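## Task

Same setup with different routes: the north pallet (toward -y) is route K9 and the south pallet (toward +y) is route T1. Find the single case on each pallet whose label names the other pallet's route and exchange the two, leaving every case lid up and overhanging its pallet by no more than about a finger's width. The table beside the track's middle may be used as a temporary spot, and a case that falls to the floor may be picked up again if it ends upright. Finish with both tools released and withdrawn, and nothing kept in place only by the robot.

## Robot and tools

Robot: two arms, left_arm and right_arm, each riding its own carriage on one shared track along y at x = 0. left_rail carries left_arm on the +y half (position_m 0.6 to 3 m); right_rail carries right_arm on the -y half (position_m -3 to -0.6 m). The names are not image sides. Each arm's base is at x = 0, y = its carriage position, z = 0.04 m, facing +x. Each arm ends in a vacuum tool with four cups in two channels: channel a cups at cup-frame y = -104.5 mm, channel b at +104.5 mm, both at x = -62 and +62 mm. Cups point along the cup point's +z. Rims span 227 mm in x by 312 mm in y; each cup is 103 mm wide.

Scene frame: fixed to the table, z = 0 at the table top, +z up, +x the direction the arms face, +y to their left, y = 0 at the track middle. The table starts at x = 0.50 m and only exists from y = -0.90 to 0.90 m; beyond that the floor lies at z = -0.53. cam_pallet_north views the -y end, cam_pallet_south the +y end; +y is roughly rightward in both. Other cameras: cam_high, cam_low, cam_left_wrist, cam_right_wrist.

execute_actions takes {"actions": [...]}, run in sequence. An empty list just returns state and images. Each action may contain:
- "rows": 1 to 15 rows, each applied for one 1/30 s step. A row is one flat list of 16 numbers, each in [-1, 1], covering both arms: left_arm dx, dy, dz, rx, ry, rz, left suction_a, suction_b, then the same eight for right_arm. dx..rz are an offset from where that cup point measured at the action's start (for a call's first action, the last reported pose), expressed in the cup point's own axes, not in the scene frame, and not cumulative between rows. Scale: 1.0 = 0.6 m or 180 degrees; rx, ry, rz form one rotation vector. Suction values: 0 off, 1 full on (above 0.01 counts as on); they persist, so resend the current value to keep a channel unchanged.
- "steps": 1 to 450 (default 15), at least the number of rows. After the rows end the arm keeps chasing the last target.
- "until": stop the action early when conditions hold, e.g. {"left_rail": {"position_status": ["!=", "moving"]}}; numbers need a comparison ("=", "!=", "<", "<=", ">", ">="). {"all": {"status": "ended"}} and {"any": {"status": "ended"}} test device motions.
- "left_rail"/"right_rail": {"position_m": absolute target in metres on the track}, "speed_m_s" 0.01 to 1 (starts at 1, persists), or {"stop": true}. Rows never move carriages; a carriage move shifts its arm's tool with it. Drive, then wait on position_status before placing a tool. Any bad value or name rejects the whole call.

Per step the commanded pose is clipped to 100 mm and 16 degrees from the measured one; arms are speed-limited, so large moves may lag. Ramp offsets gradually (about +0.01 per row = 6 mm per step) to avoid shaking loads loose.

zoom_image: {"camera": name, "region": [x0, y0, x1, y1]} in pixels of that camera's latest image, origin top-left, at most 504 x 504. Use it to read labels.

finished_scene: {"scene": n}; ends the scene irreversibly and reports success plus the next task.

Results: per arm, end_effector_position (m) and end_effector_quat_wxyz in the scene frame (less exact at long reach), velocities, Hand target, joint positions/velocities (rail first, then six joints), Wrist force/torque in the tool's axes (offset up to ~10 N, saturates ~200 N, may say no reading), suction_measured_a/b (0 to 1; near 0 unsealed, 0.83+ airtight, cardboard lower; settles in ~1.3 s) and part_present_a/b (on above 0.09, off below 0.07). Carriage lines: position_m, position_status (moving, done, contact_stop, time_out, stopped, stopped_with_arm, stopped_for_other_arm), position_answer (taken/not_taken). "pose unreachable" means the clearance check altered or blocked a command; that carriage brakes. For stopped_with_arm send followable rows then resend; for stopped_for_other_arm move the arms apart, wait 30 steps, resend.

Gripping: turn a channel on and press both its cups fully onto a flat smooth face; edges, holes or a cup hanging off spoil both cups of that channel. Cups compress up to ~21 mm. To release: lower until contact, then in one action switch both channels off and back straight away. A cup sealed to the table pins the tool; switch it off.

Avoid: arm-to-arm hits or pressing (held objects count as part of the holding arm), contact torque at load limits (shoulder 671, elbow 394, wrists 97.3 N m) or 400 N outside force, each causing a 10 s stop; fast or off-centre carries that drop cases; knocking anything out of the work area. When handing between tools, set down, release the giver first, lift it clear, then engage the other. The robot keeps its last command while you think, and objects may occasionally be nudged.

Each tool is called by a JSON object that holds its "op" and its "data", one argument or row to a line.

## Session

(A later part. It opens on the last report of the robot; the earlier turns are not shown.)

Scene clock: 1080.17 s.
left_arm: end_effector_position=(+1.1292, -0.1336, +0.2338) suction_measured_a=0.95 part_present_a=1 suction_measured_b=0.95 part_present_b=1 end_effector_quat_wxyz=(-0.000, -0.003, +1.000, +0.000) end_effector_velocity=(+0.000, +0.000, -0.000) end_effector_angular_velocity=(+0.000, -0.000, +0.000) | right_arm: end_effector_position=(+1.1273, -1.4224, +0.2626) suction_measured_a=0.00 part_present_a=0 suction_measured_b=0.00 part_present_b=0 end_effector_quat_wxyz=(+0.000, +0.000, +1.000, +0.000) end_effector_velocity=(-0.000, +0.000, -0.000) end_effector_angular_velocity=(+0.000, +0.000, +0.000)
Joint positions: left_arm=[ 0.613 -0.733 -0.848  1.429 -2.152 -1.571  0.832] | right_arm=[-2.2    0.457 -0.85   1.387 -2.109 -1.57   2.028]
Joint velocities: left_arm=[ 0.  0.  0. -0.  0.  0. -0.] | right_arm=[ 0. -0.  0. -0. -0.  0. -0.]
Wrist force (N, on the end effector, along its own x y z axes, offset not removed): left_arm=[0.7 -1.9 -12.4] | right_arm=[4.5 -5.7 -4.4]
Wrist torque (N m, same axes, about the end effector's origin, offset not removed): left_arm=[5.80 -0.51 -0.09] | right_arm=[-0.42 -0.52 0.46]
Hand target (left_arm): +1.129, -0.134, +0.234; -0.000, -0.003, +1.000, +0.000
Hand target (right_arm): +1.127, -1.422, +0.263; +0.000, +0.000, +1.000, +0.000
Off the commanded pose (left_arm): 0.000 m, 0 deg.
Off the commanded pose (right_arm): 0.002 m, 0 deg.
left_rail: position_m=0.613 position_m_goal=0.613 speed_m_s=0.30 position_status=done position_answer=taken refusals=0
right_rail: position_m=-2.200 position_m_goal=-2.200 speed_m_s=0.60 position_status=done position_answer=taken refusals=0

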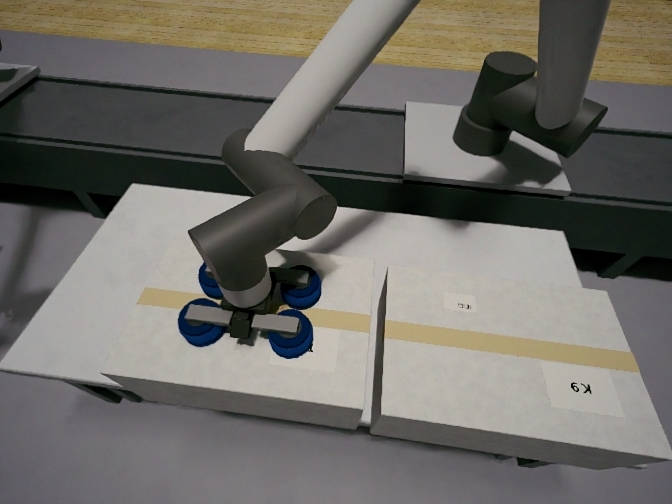

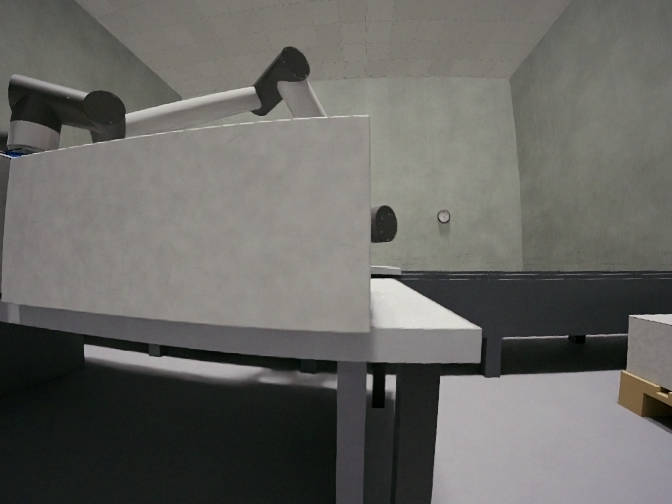

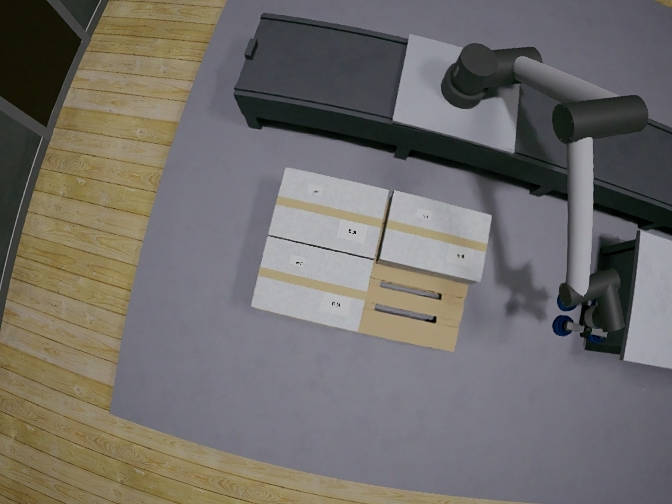

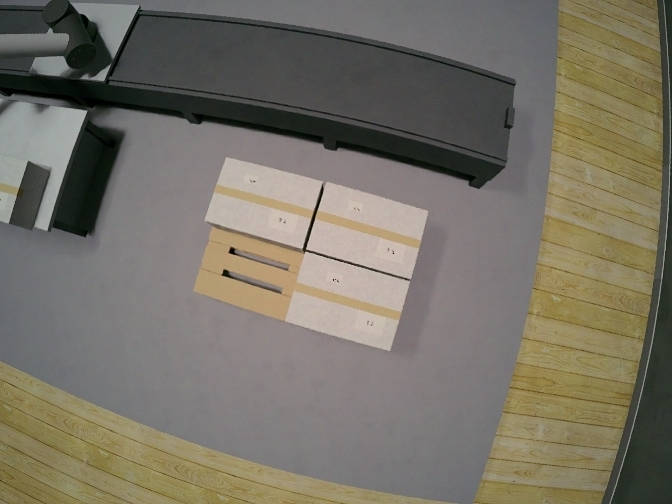

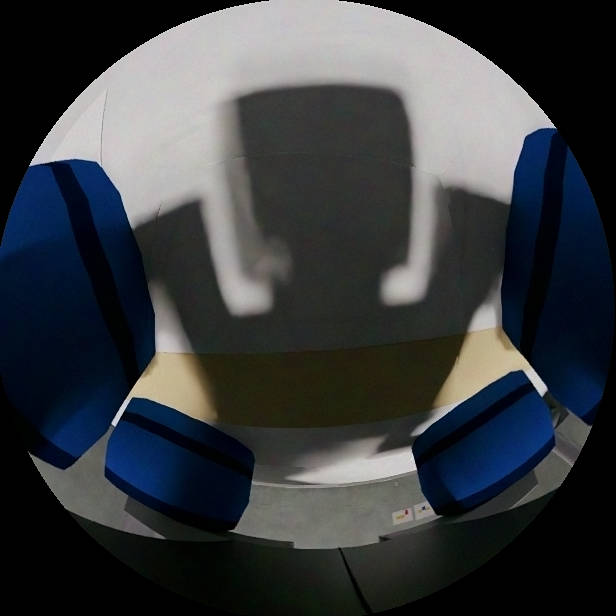

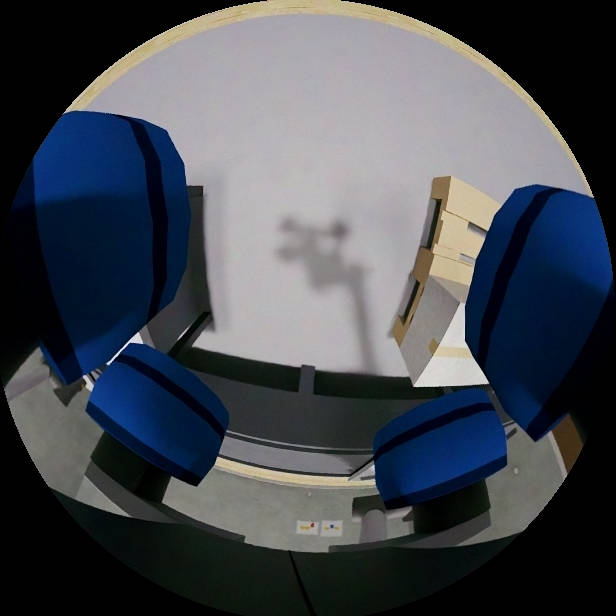

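{"op": "execute_actions", "data": {
  "actions": [
    {"rows":[[-0.0007,0,-0.00225,0,0,0,1,1,-0.00001,0.00281,0,0,0,0,0,0],[-0.00237,-0.00001,-0.00756,0,0,0,1,1,-0.00004,0.00946,0,0,0,0,0,0],[-0.00539,-0.00003,-0.01719,0,0,0,1,1,-0.00009,0.02152,0,0,0,0,0,0],[-0.00988,-0.00006,-0.03149,0,0,0,1,1,-0.00016,0.03941,-0.00005,0,0,0,0,0],[-0.01571,-0.00009,-0.05009,0,0,0,1,1,-0.00026,0.0627,-0.00008,0,0,0,0,0],[-0.02259,-0.00014,-0.072,0,0,0,1,1,-0.00037,0.09012,-0.00012,0,0,0,0,0],[-0.03002,-0.00018,-0.0957,0,0,0,1,1,-0.0005,0.11977,-0.00016,0,0,0,0,0],[-0.03753,-0.00023,-0.11962,0,0,0,1,1,-0.00062,0.14972,-0.0002,0,0,0,0,0],[-0.04503,-0.00027,-0.14354,0,0,0,1,1,-0.00074,0.17966,-0.00024,0,0,0,0,0],[-0.05254,-0.00032,-0.16747,0,0,0,1,1,-0.00087,0.2096,-0.00028,0,0,0,0,0],[-0.06004,-0.00036,-0.19139,0,0,0,1,1,-0.00099,0.23954,-0.00032,0,0,0,0,0],[-0.06755,-0.00041,-0.21532,0,0,0,1,1,-0.00112,0.26949,-0.00036,0,0,0,0,0],[-0.07505,-0.00045,-0.23924,0,0,0,1,1,-0.00124,0.29943,-0.0004,0,0,0,0,0],[-0.08256,-0.0005,-0.26316,0,0,0,1,1,-0.00136,0.32937,-0.00044,0,0,0,0,0],[-0.09006,-0.00054,-0.28709,0,0,0,1,1,-0.00149,0.35932,-0.00048,0,0,0,0,0]],"steps":15},
    {"rows":[[-0.03753,-0.00023,-0.11962,0,0,0.00053,1,1,-0.00062,0.14972,-0.0002,0,0,0,0,0],[-0.04503,-0.00027,-0.14354,0,0,0.00205,1,1,-0.00074,0.17966,-0.00024,0,0,0,0,0],[-0.05254,-0.00032,-0.16747,0,0,0.00432,1,1,-0.00087,0.2096,-0.00028,0,0,0,0,0],[-0.05954,-0.00036,-0.18979,0,0,0.007,1,1,-0.00098,0.23754,-0.00032,0,0,0,0,0],[-0.06517,-0.00039,-0.20773,0,0,0.00968,1,1,-0.00108,0.26,-0.00035,0,0,0,0,0],[-0.06892,-0.00041,-0.21969,0,0,0.01195,1,1,-0.00114,0.27497,-0.00037,0,0,0,0,0],[-0.07079,-0.00042,-0.22568,0,0,0.01347,1,1,-0.00117,0.28245,-0.00038,0,0,0,0,0],[-0.0713,-0.00043,-0.22728,0,0,0.014,1,1,-0.00118,0.28446,-0.00038,0,0,0,0,0]],"steps":8}
  ]
}}

Scene clock: 1200.93 s.
left_arm: end_effector_position=(+1.1966, -0.1304, +0.4618) suction_measured_a=0.95 part_present_a=1 suction_measured_b=0.95 part_present_b=1 end_effector_quat_wxyz=(+0.004, +0.009, +1.000, -0.003) end_effector_velocity=(+0.094, -0.003, +0.297) end_effector_angular_velocity=(-0.001, -0.005, -0.181) | right_arm: end_effector_position=(+1.1110, -1.1485, +0.2602) suction_measured_a=0.00 part_present_a=0 suction_measured_b=0.00 part_present_b=0 end_effector_quat_wxyz=(+0.002, -0.001, +1.000, +0.003) end_effector_velocity=(+0.014, +0.372, +0.007) end_effector_angular_velocity=(+0.009, -0.011, +0.001)
Joint positions: left_arm=[ 0.613 -0.699 -0.905  1.191 -1.868 -1.57   0.89 ] | right_arm=[-2.2    0.626 -0.669  1.04  -1.948 -1.568  2.194]
Joint velocities: left_arm=[ 0.     0.042 -0.007 -0.412  0.415  0.     0.223] | right_arm=[ 0.     0.193  0.329 -0.664  0.32  -0.     0.193]
Wrist force (N, on the end effector, along its own x y z axes, offset not removed): left_arm=[-1.3 -3.3 -32.2] | right_arm=[3.4 4.5 -5.2]
Wrist torque (N m, same axes, about the end effector's origin, offset not removed): left_arm=[4.18 -1.88 0.21] | right_arm=[0.75 -0.35 0.44]
Hand target (left_arm): +1.206, -0.131, +0.488; +0.003, +0.019, +1.000, -0.002
Hand target (right_arm): +1.115, -1.113, +0.262; +0.002, -0.001, +1.000, +0.003
Off the commanded pose (left_arm): 0.028 m, 1 deg.
Off the commanded pose (right_arm): 0.040 m, 0 deg.
left_rail: position_m=0.613 position_m_goal=0.613 speed_m_s=0.30 position_status=done position_answer=taken refusals=0
right_rail: position_m=-2.200 position_m_goal=-2.200 speed_m_s=0.60 position_status=done position_answer=taken refusals=0

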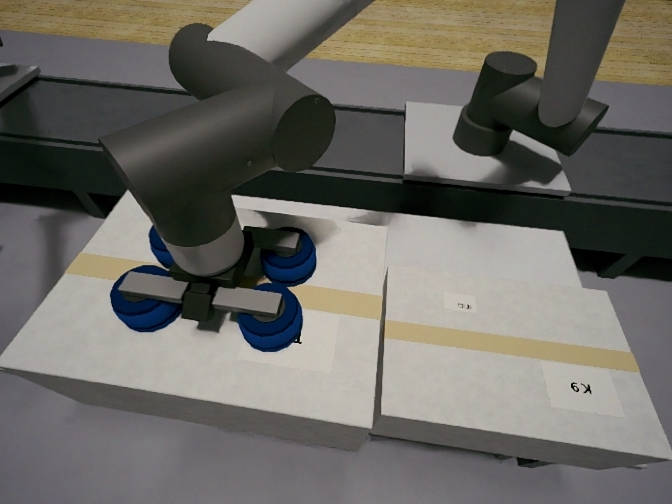

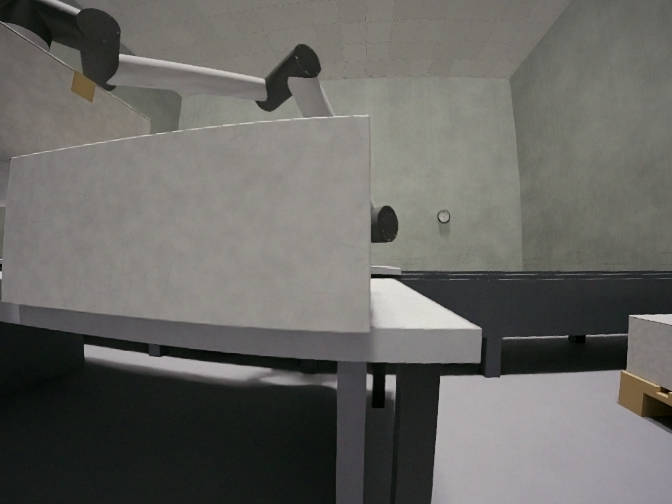

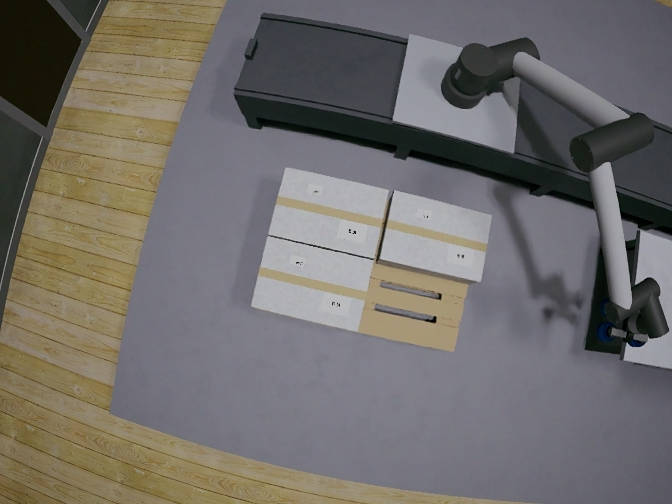

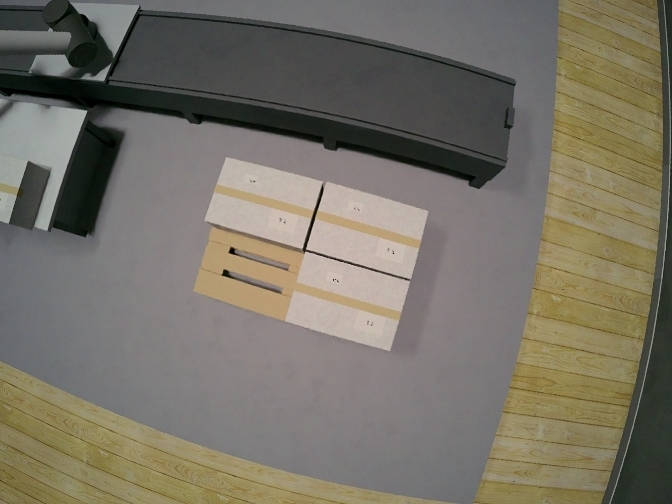

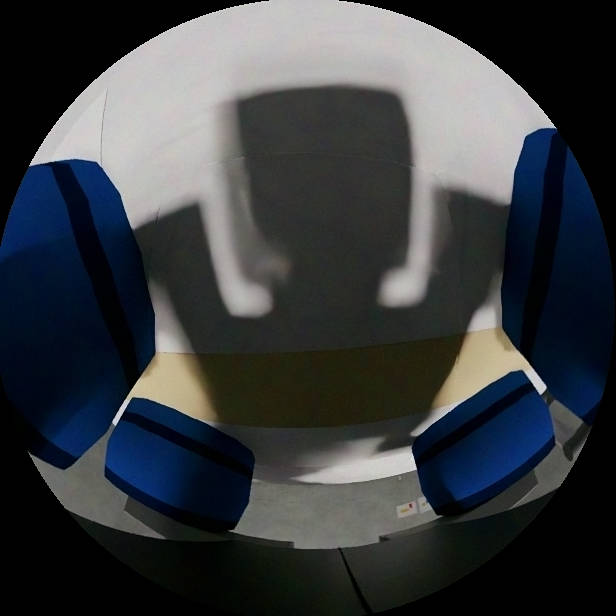

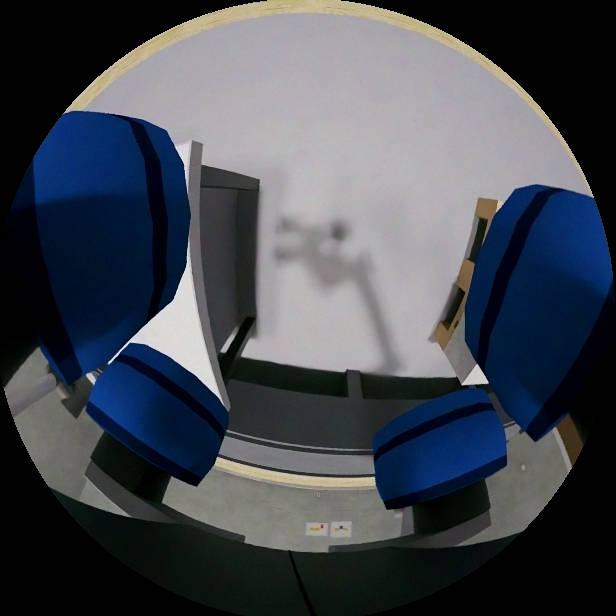

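{"op": "execute_actions", "data": {
  "actions": []
}}

Scene clock: 1206.00 s.
left_arm: end_effector_position=(+1.2055, -0.1311, +0.4878) suction_measured_a=0.95 part_present_a=1 suction_measured_b=0.95 part_present_b=1 end_effector_quat_wxyz=(+0.003, +0.019, +1.000, -0.002) end_effector_velocity=(-0.000, -0.000, +0.000) end_effector_angular_velocity=(-0.000, +0.000, -0.000) | right_arm: end_effector_position=(+1.1155, -1.1132, +0.2620) suction_measured_a=0.00 part_present_a=0 suction_measured_b=0.00 part_present_b=0 end_effector_quat_wxyz=(+0.002, -0.001, +1.000, +0.003) end_effector_velocity=(+0.000, -0.000, -0.000) end_effector_angular_velocity=(-0.000, +0.000, -0.000)
Joint positions: left_arm=[ 0.613 -0.695 -0.903  1.15  -1.826 -1.57   0.912] | right_arm=[-2.2    0.643 -0.634  0.967 -1.911 -1.569  2.212]
Joint velocities: left_arm=[ 0. -0. -0.  0. -0. -0. -0.] | right_arm=[ 0. -0.  0. -0.  0.  0. -0.]
Wrist force (N, on the end effector, along its own x y z axes, offset not removed): left_arm=[1.7 -2.3 -9.5] | right_arm=[1.4 -7.5 -4.7]
Wrist torque (N m, same axes, about the end effector's origin, offset not removed): left_arm=[5.55 -0.69 -0.19] | right_arm=[-0.62 0.00 0.48]
Hand target (left_arm): +1.206, -0.131, +0.488; +0.003, +0.019, +1.000, -0.002
Hand target (right_arm): +1.115, -1.113, +0.262; +0.002, -0.001, +1.000, +0.003
Off the commanded pose (left_arm): 0.002 m, 0 deg.
Off the commanded pose (right_arm): 0.006 m, 0 deg.
left_rail: position_m=0.613 position_m_goal=0.613 speed_m_s=0.30 position_status=done position_answer=taken refusals=0
right_rail: position_m=-2.200 position_m_goal=-2.200 speed_m_s=0.60 position_status=done position_answer=taken refusals=0

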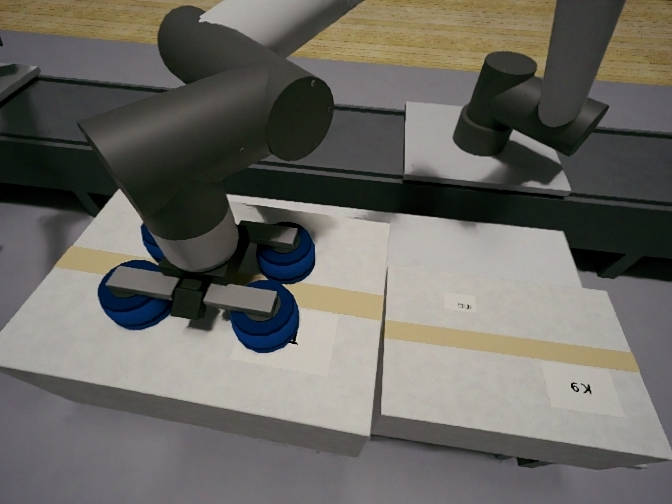

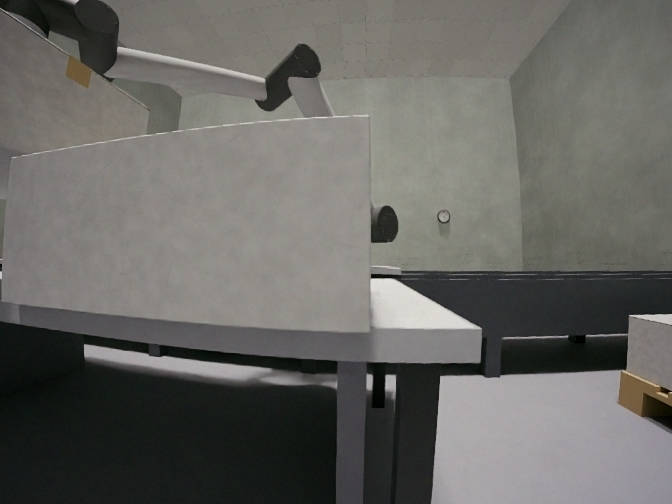

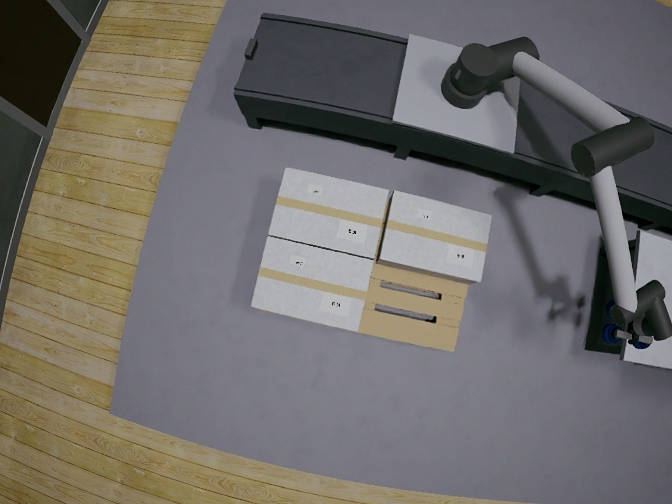

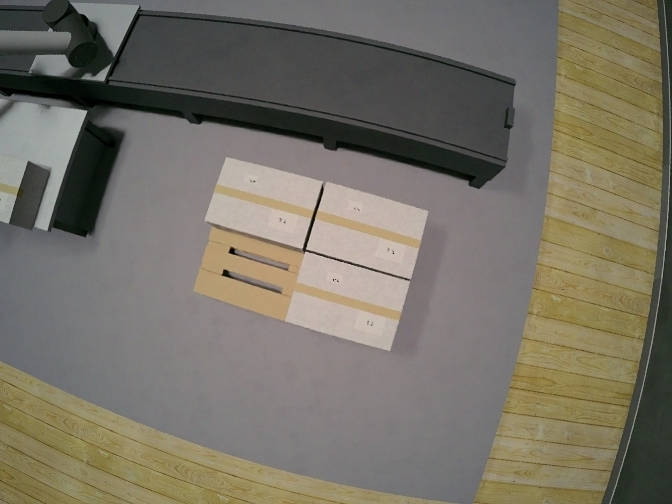

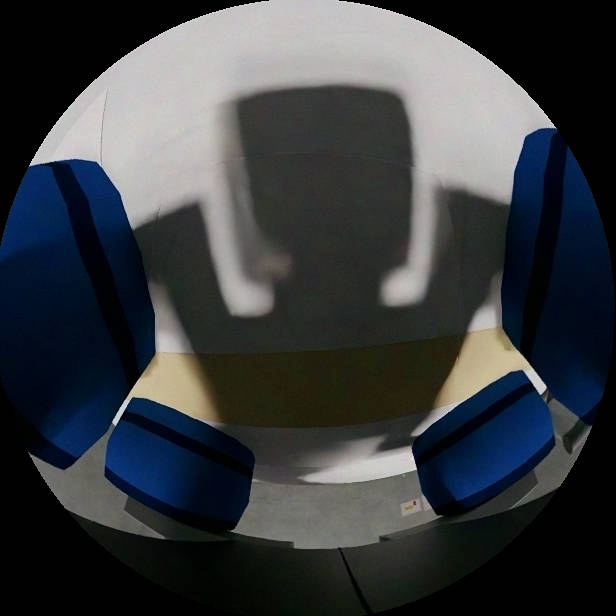

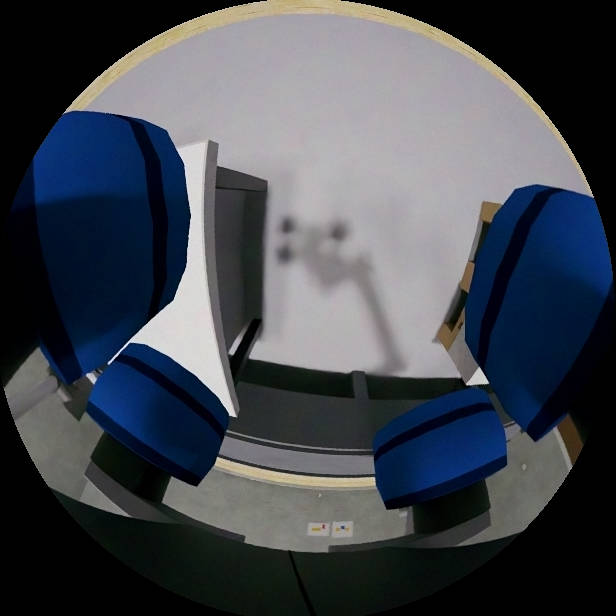

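{"op": "execute_actions", "data": {
  "actions": [
    {"rows":[[0,0,0,-0.0007,0.001,0,1,1,-0.011,0.0035,-0.0004,0.001,0.0007,0.0003,0,0],[0,0,0,-0.0014,0.0019,0,1,1,-0.022,0.0068,-0.0008,0.0019,0.0013,0.0006,0,0]],"steps":2,"left_rail":{"position_m":2.17,"speed_m_s":0.4},"right_rail":{"position_m":-0.606,"speed_m_s":0.3}}
  ]
}}

Scene clock: 1248.40 s.
left_arm: end_effector_position=(+1.2055, -0.1306, +0.4879) suction_measured_a=0.95 part_present_a=1 suction_measured_b=0.95 part_present_b=1 end_effector_quat_wxyz=(+0.003, +0.019, +1.000, -0.002) end_effector_velocity=(+0.000, +0.035, +0.003) end_effector_angular_velocity=(+0.007, +0.017, -0.002) | right_arm: end_effector_position=(+1.1162, -1.1123, +0.2618) suction_measured_a=0.00 part_present_a=0 suction_measured_b=0.00 part_present_b=0 end_effector_quat_wxyz=(+0.002, -0.001, +1.000, +0.003) end_effector_velocity=(+0.041, +0.052, -0.002) end_effector_angular_velocity=(-0.023, +0.017, -0.008)
Joint positions: left_arm=[ 0.613 -0.695 -0.903  1.149 -1.825 -1.57   0.913] | right_arm=[-2.199  0.643 -0.633  0.965 -1.909 -1.569  2.212]
Joint velocities: left_arm=[ 0.039 -0.001  0.008 -0.021  0.032 -0.005  0.001] | right_arm=[ 0.04  -0.008  0.061 -0.126  0.092 -0.009 -0.   ]
Wrist force (N, on the end effector, along its own x y z axes, offset not removed): left_arm=[-5.4 -11.7 -7.6] | right_arm=[4.4 -9.0 -1.9]
Wrist torque (N m, same axes, about the end effector's origin, offset not removed): left_arm=[5.83 -0.66 -0.20] | right_arm=[-0.67 -0.25 0.40]
Hand target (left_arm): +1.206, -0.124, +0.488; +0.000, +0.019, +1.000, -0.000
Hand target (right_arm): +1.128, -1.103, +0.263; +0.001, +0.000, +1.000, +0.000
Off the commanded pose (left_arm): 0.000 m, 0 deg.
Off the commanded pose (right_arm): 0.013 m, 0 deg.
left_rail: position_m=0.613 position_m_goal=2.170 speed_m_s=0.40 position_status=moving position_answer=taken refusals=0
right_rail: position_m=-2.199 position_m_goal=-0.606 speed_m_s=0.30 position_status=moving position_answer=taken refusals=0

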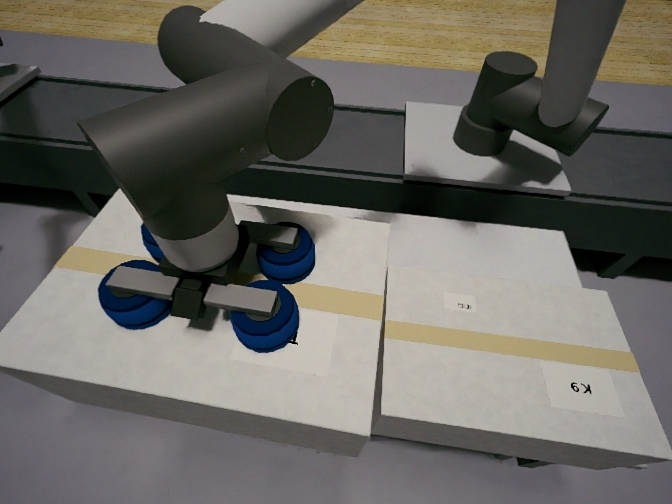

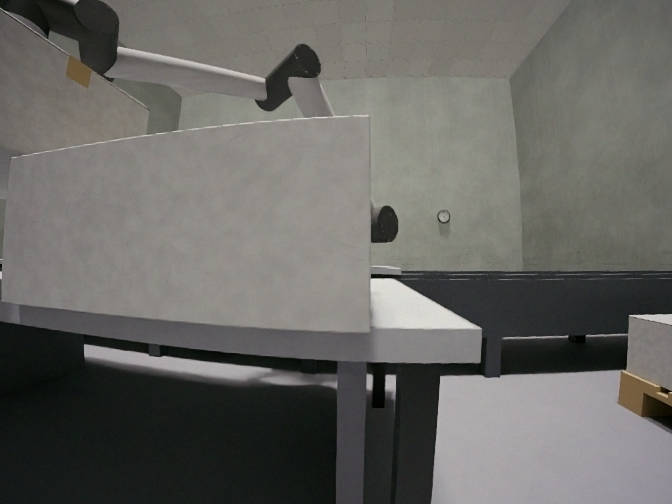

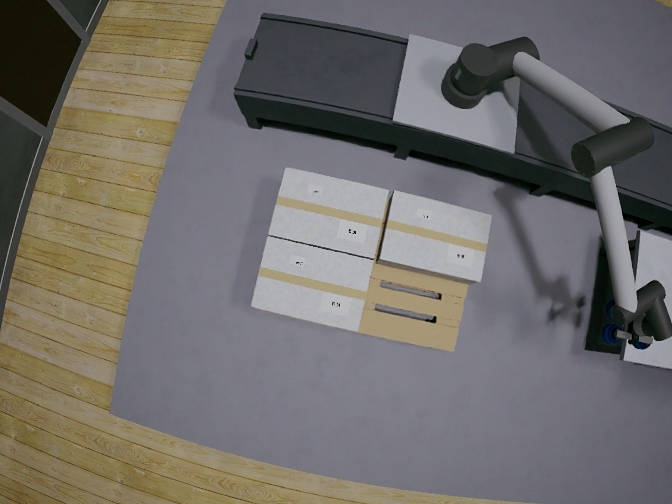

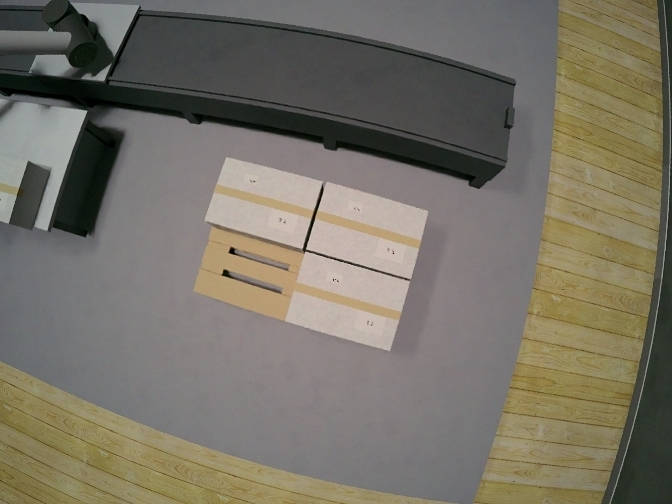

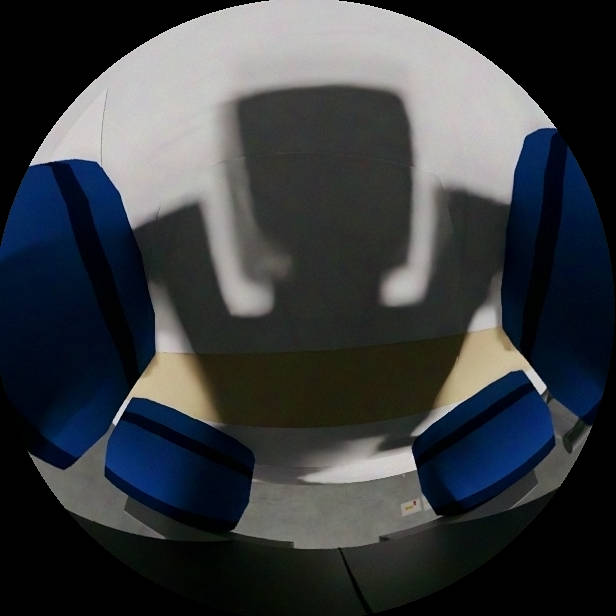

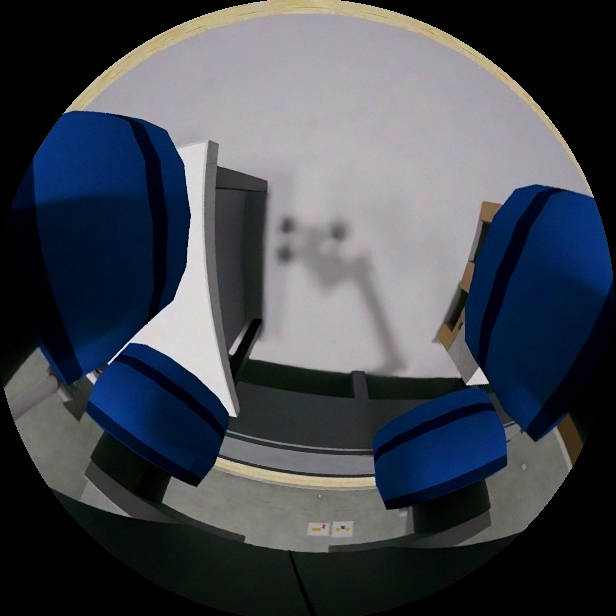

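{"op": "execute_actions", "data": {
  "actions": []
}}

{"op": "zoom_image", "data": {
  "camera": "cam_right_wrist",
  "region": [150, 60, 250, 160]
}}

{"op": "zoom_image", "data": {
  "camera": "cam_right_wrist",
  "region": [190, 270, 470, 390]
}}

Scene clock: 1266.97 s.
left_arm: end_effector_position=(+1.2055, +1.4263, +0.4878) suction_measured_a=0.95 part_present_a=1 suction_measured_b=0.95 part_present_b=1 end_effector_quat_wxyz=(+0.000, +0.019, +1.000, -0.000) end_effector_velocity=(+0.000, -0.000, -0.000) end_effector_angular_velocity=(+0.000, +0.000, -0.000) | right_arm: end_effector_position=(+1.1282, +0.4847, +0.2626) suction_measured_a=0.00 part_present_a=0 suction_measured_b=0.00 part_present_b=0 end_effector_quat_wxyz=(+0.001, +0.000, +1.000, +0.000) end_effector_velocity=(+0.000, +0.000, +0.000) end_effector_angular_velocity=(+0.000, -0.000, -0.000)
Joint positions: left_arm=[ 2.17  -0.695 -0.9    1.144 -1.815 -1.57   0.913] | right_arm=[-0.606  0.64  -0.617  0.929 -1.885 -1.571  2.211]
Joint velocities: left_arm=[ 0.  0.  0. -0.  0. -0.  0.] | right_arm=[ 0. -0. -0. -0.  0.  0. -0.]
Wrist force (N, on the end effector, along its own x y z axes, offset not removed): left_arm=[2.5 -3.5 -4.9] | right_arm=[2.1 -2.1 -6.8]
Wrist torque (N m, same axes, about the end effector's origin, offset not removed): left_arm=[5.46 -0.75 -0.11] | right_arm=[-0.04 -0.11 0.56]
Hand target (left_arm): +1.206, +1.426, +0.488; +0.000, +0.019, +1.000, -0.000
Hand target (right_arm): +1.128, +0.485, +0.263; +0.001, +0.000, +1.000, +0.000
Off the commanded pose (left_arm): 0.000 m, 0 deg.
Off the commanded pose (right_arm): 0.001 m, 0 deg.
left_rail: position_m=2.170 position_m_goal=2.170 speed_m_s=0.40 position_status=done position_answer=taken refusals=0
right_rail: position_m=-0.606 position_m_goal=-0.606 speed_m_s=0.30 position_status=done position_answer=taken refusals=0

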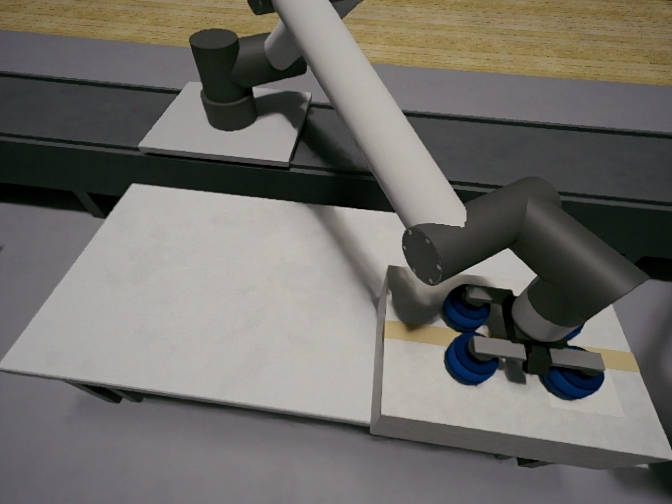

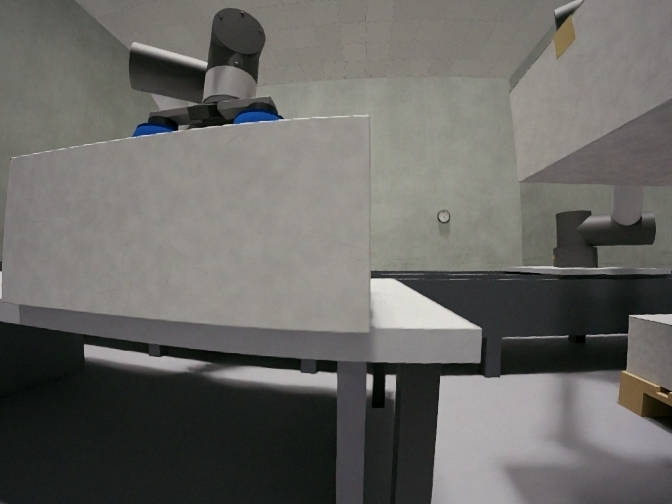

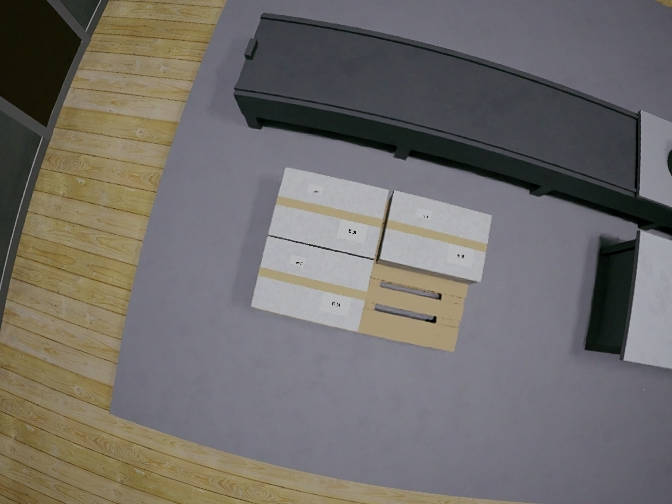

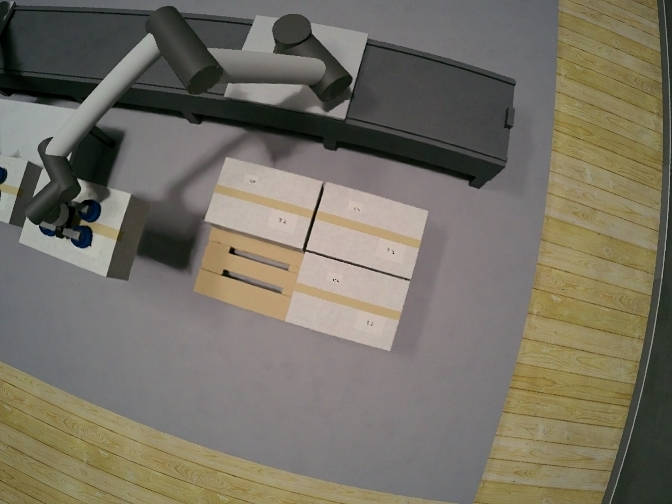

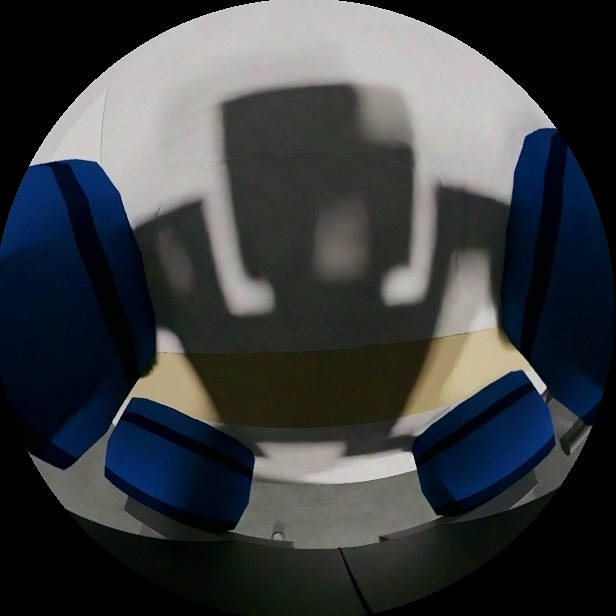

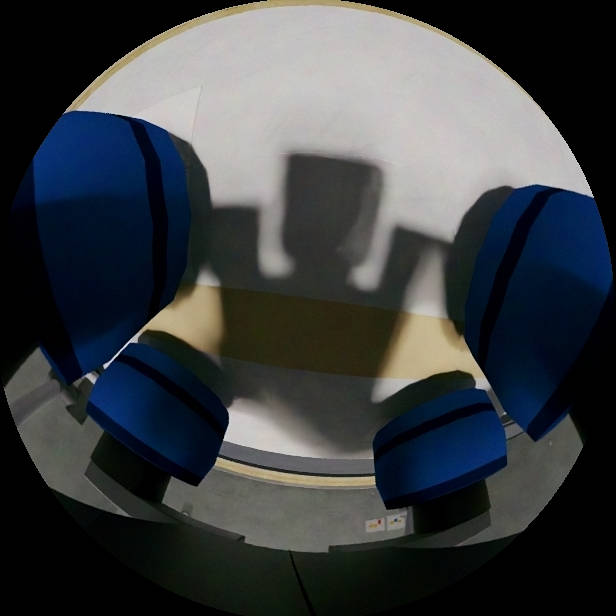

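Region (150, 60, 250, 160) of cam_right_wrist's 616x616 image, scaled by 5.040, with more detail than that image has.

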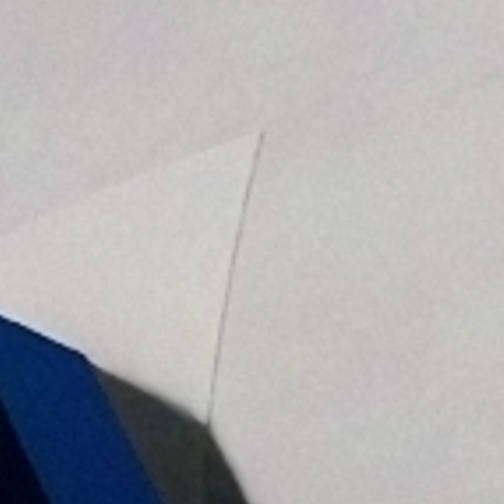

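Region (190, 270, 470, 390) of cam_right_wrist's 616x616 image, scaled by 1.800, with more detail than that image has; it fills the top 216 rows of this view, and the rest is white.

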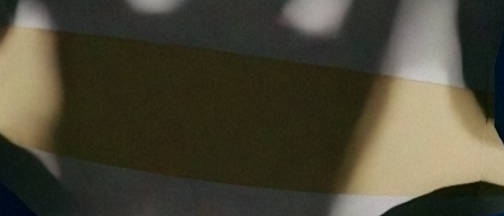

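{"op": "execute_actions", "data": {
  "actions": [
    {"rows":[[0,0,0.00572,0,0,0,1,1,0.0004,-0.0002,0.00178,0,0.0001,0.00015,0,0],[0,0,0.02196,0,0,0,1,1,0.00125,-0.0006,0.00686,0,0.0003,0.0005,0,0],[0,0,0.04631,0,0,0,1,1,0.0021,-0.001,0.01446,0,0.0005,0.00085,0,0],[0,0,0.075,0,0,0,1,1,0.0025,-0.0012,0.02342,0,0.0006,0.001,0,0],[0,0,0.1037,0,0,0,1,1,0.0025,-0.0012,0.03237,0,0.0006,0.001,0,0],[0,0,0.12804,0,0,0,1,1,0.0025,-0.0012,0.03997,0,0.0006,0.001,0,0],[0,0,0.14429,0,0,0,1,1,0.0025,-0.0012,0.04505,0,0.0006,0.001,0,0],[0,0,0.15,0,0,0,1,1,0.0025,-0.0012,0.04683,0,0.0006,0.001,1,1]],"steps":8}
  ]
}}

Scene clock: 1310.83 s.
left_arm: end_effector_position=(+1.2047, +1.4271, +0.4369) suction_measured_a=0.95 part_present_a=1 suction_measured_b=0.95 part_present_b=1 end_effector_quat_wxyz=(-0.001, +0.019, +1.000, +0.001) end_effector_velocity=(-0.011, +0.009, -0.387) end_effector_angular_velocity=(+0.020, +0.024, +0.000) | right_arm: end_effector_position=(+1.1269, +0.4840, +0.2467) suction_measured_a=0.00 part_present_a=0 suction_measured_b=0.00 part_present_b=0 end_effector_quat_wxyz=(-0.000, +0.001, +1.000, +0.000) end_effector_velocity=(-0.005, -0.003, -0.119) end_effector_angular_velocity=(-0.002, +0.008, -0.007)
Joint positions: left_arm=[ 2.17  -0.695 -0.884  1.186 -1.871 -1.57   0.913] | right_arm=[-0.606  0.64  -0.611  0.941 -1.901 -1.57   2.214]
Joint velocities: left_arm=[ 0.     0.     0.137  0.305 -0.411  0.    -0.   ] | right_arm=[ 0.    -0.     0.05   0.069 -0.112  0.003  0.007]
Wrist force (N, on the end effector, along its own x y z axes, offset not removed): left_arm=[0.8 -5.3 -1.8] | right_arm=[-0.6 -4.1 -7.6]
Wrist torque (N m, same axes, about the end effector's origin, offset not removed): left_arm=[5.35 -0.42 -0.11] | right_arm=[-0.37 0.27 0.43]
Hand target (left_arm): +1.204, +1.427, +0.399; -0.000, +0.019, +1.000, +0.001
Hand target (right_arm): +1.127, +0.484, +0.235; -0.000, +0.002, +1.000, +0.000
Off the commanded pose (left_arm): 0.039 m, 0 deg.
Off the commanded pose (right_arm): 0.012 m, 0 deg.
left_rail: position_m=2.170 position_m_goal=2.170 speed_m_s=0.40 position_status=done position_answer=taken refusals=0
right_rail: position_m=-0.606 position_m_goal=-0.606 speed_m_s=0.30 position_status=done position_answer=taken refusals=0

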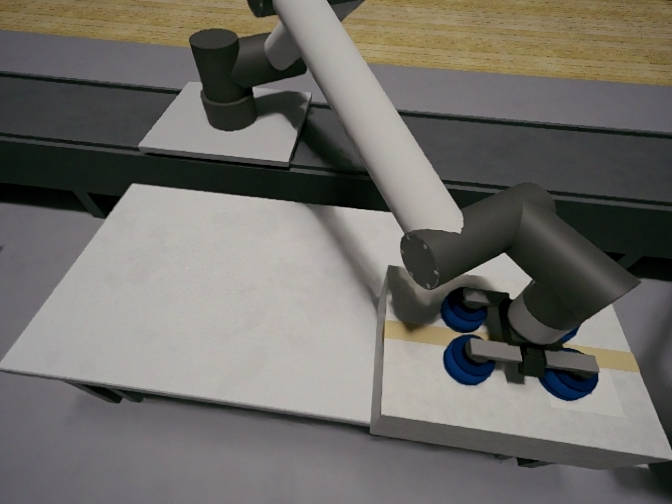

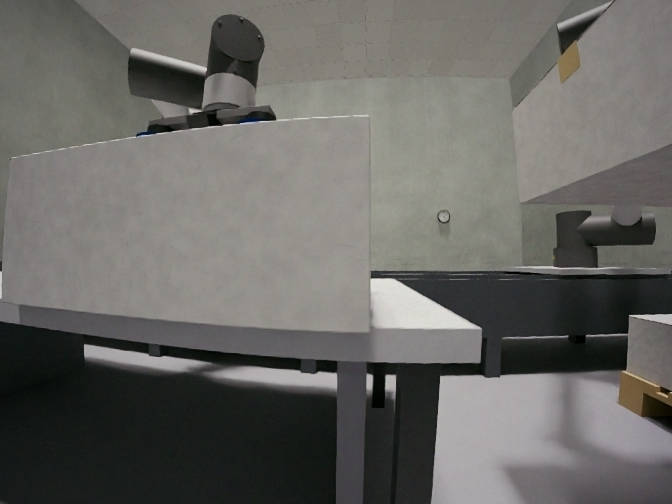

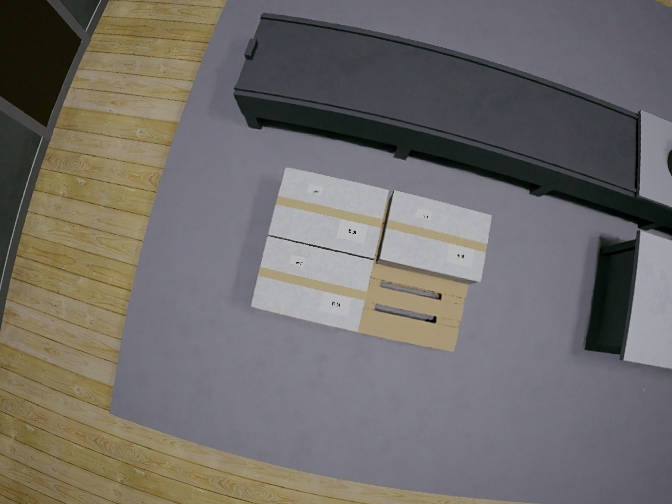

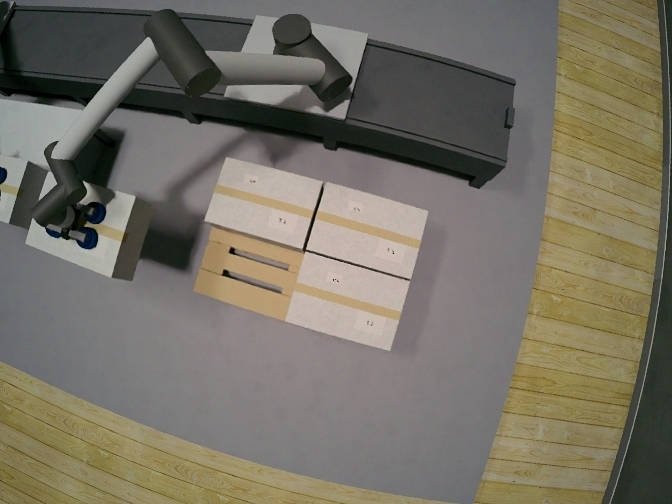

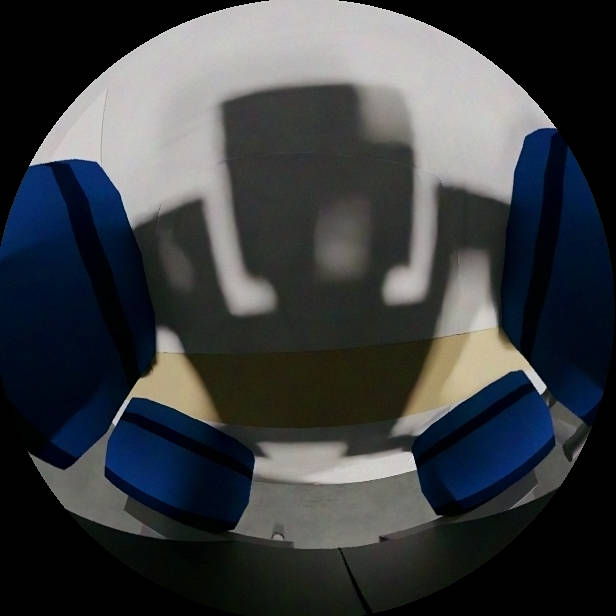

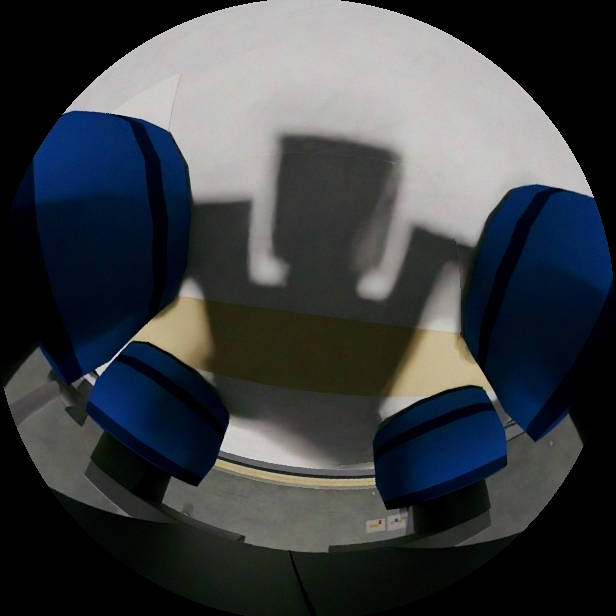

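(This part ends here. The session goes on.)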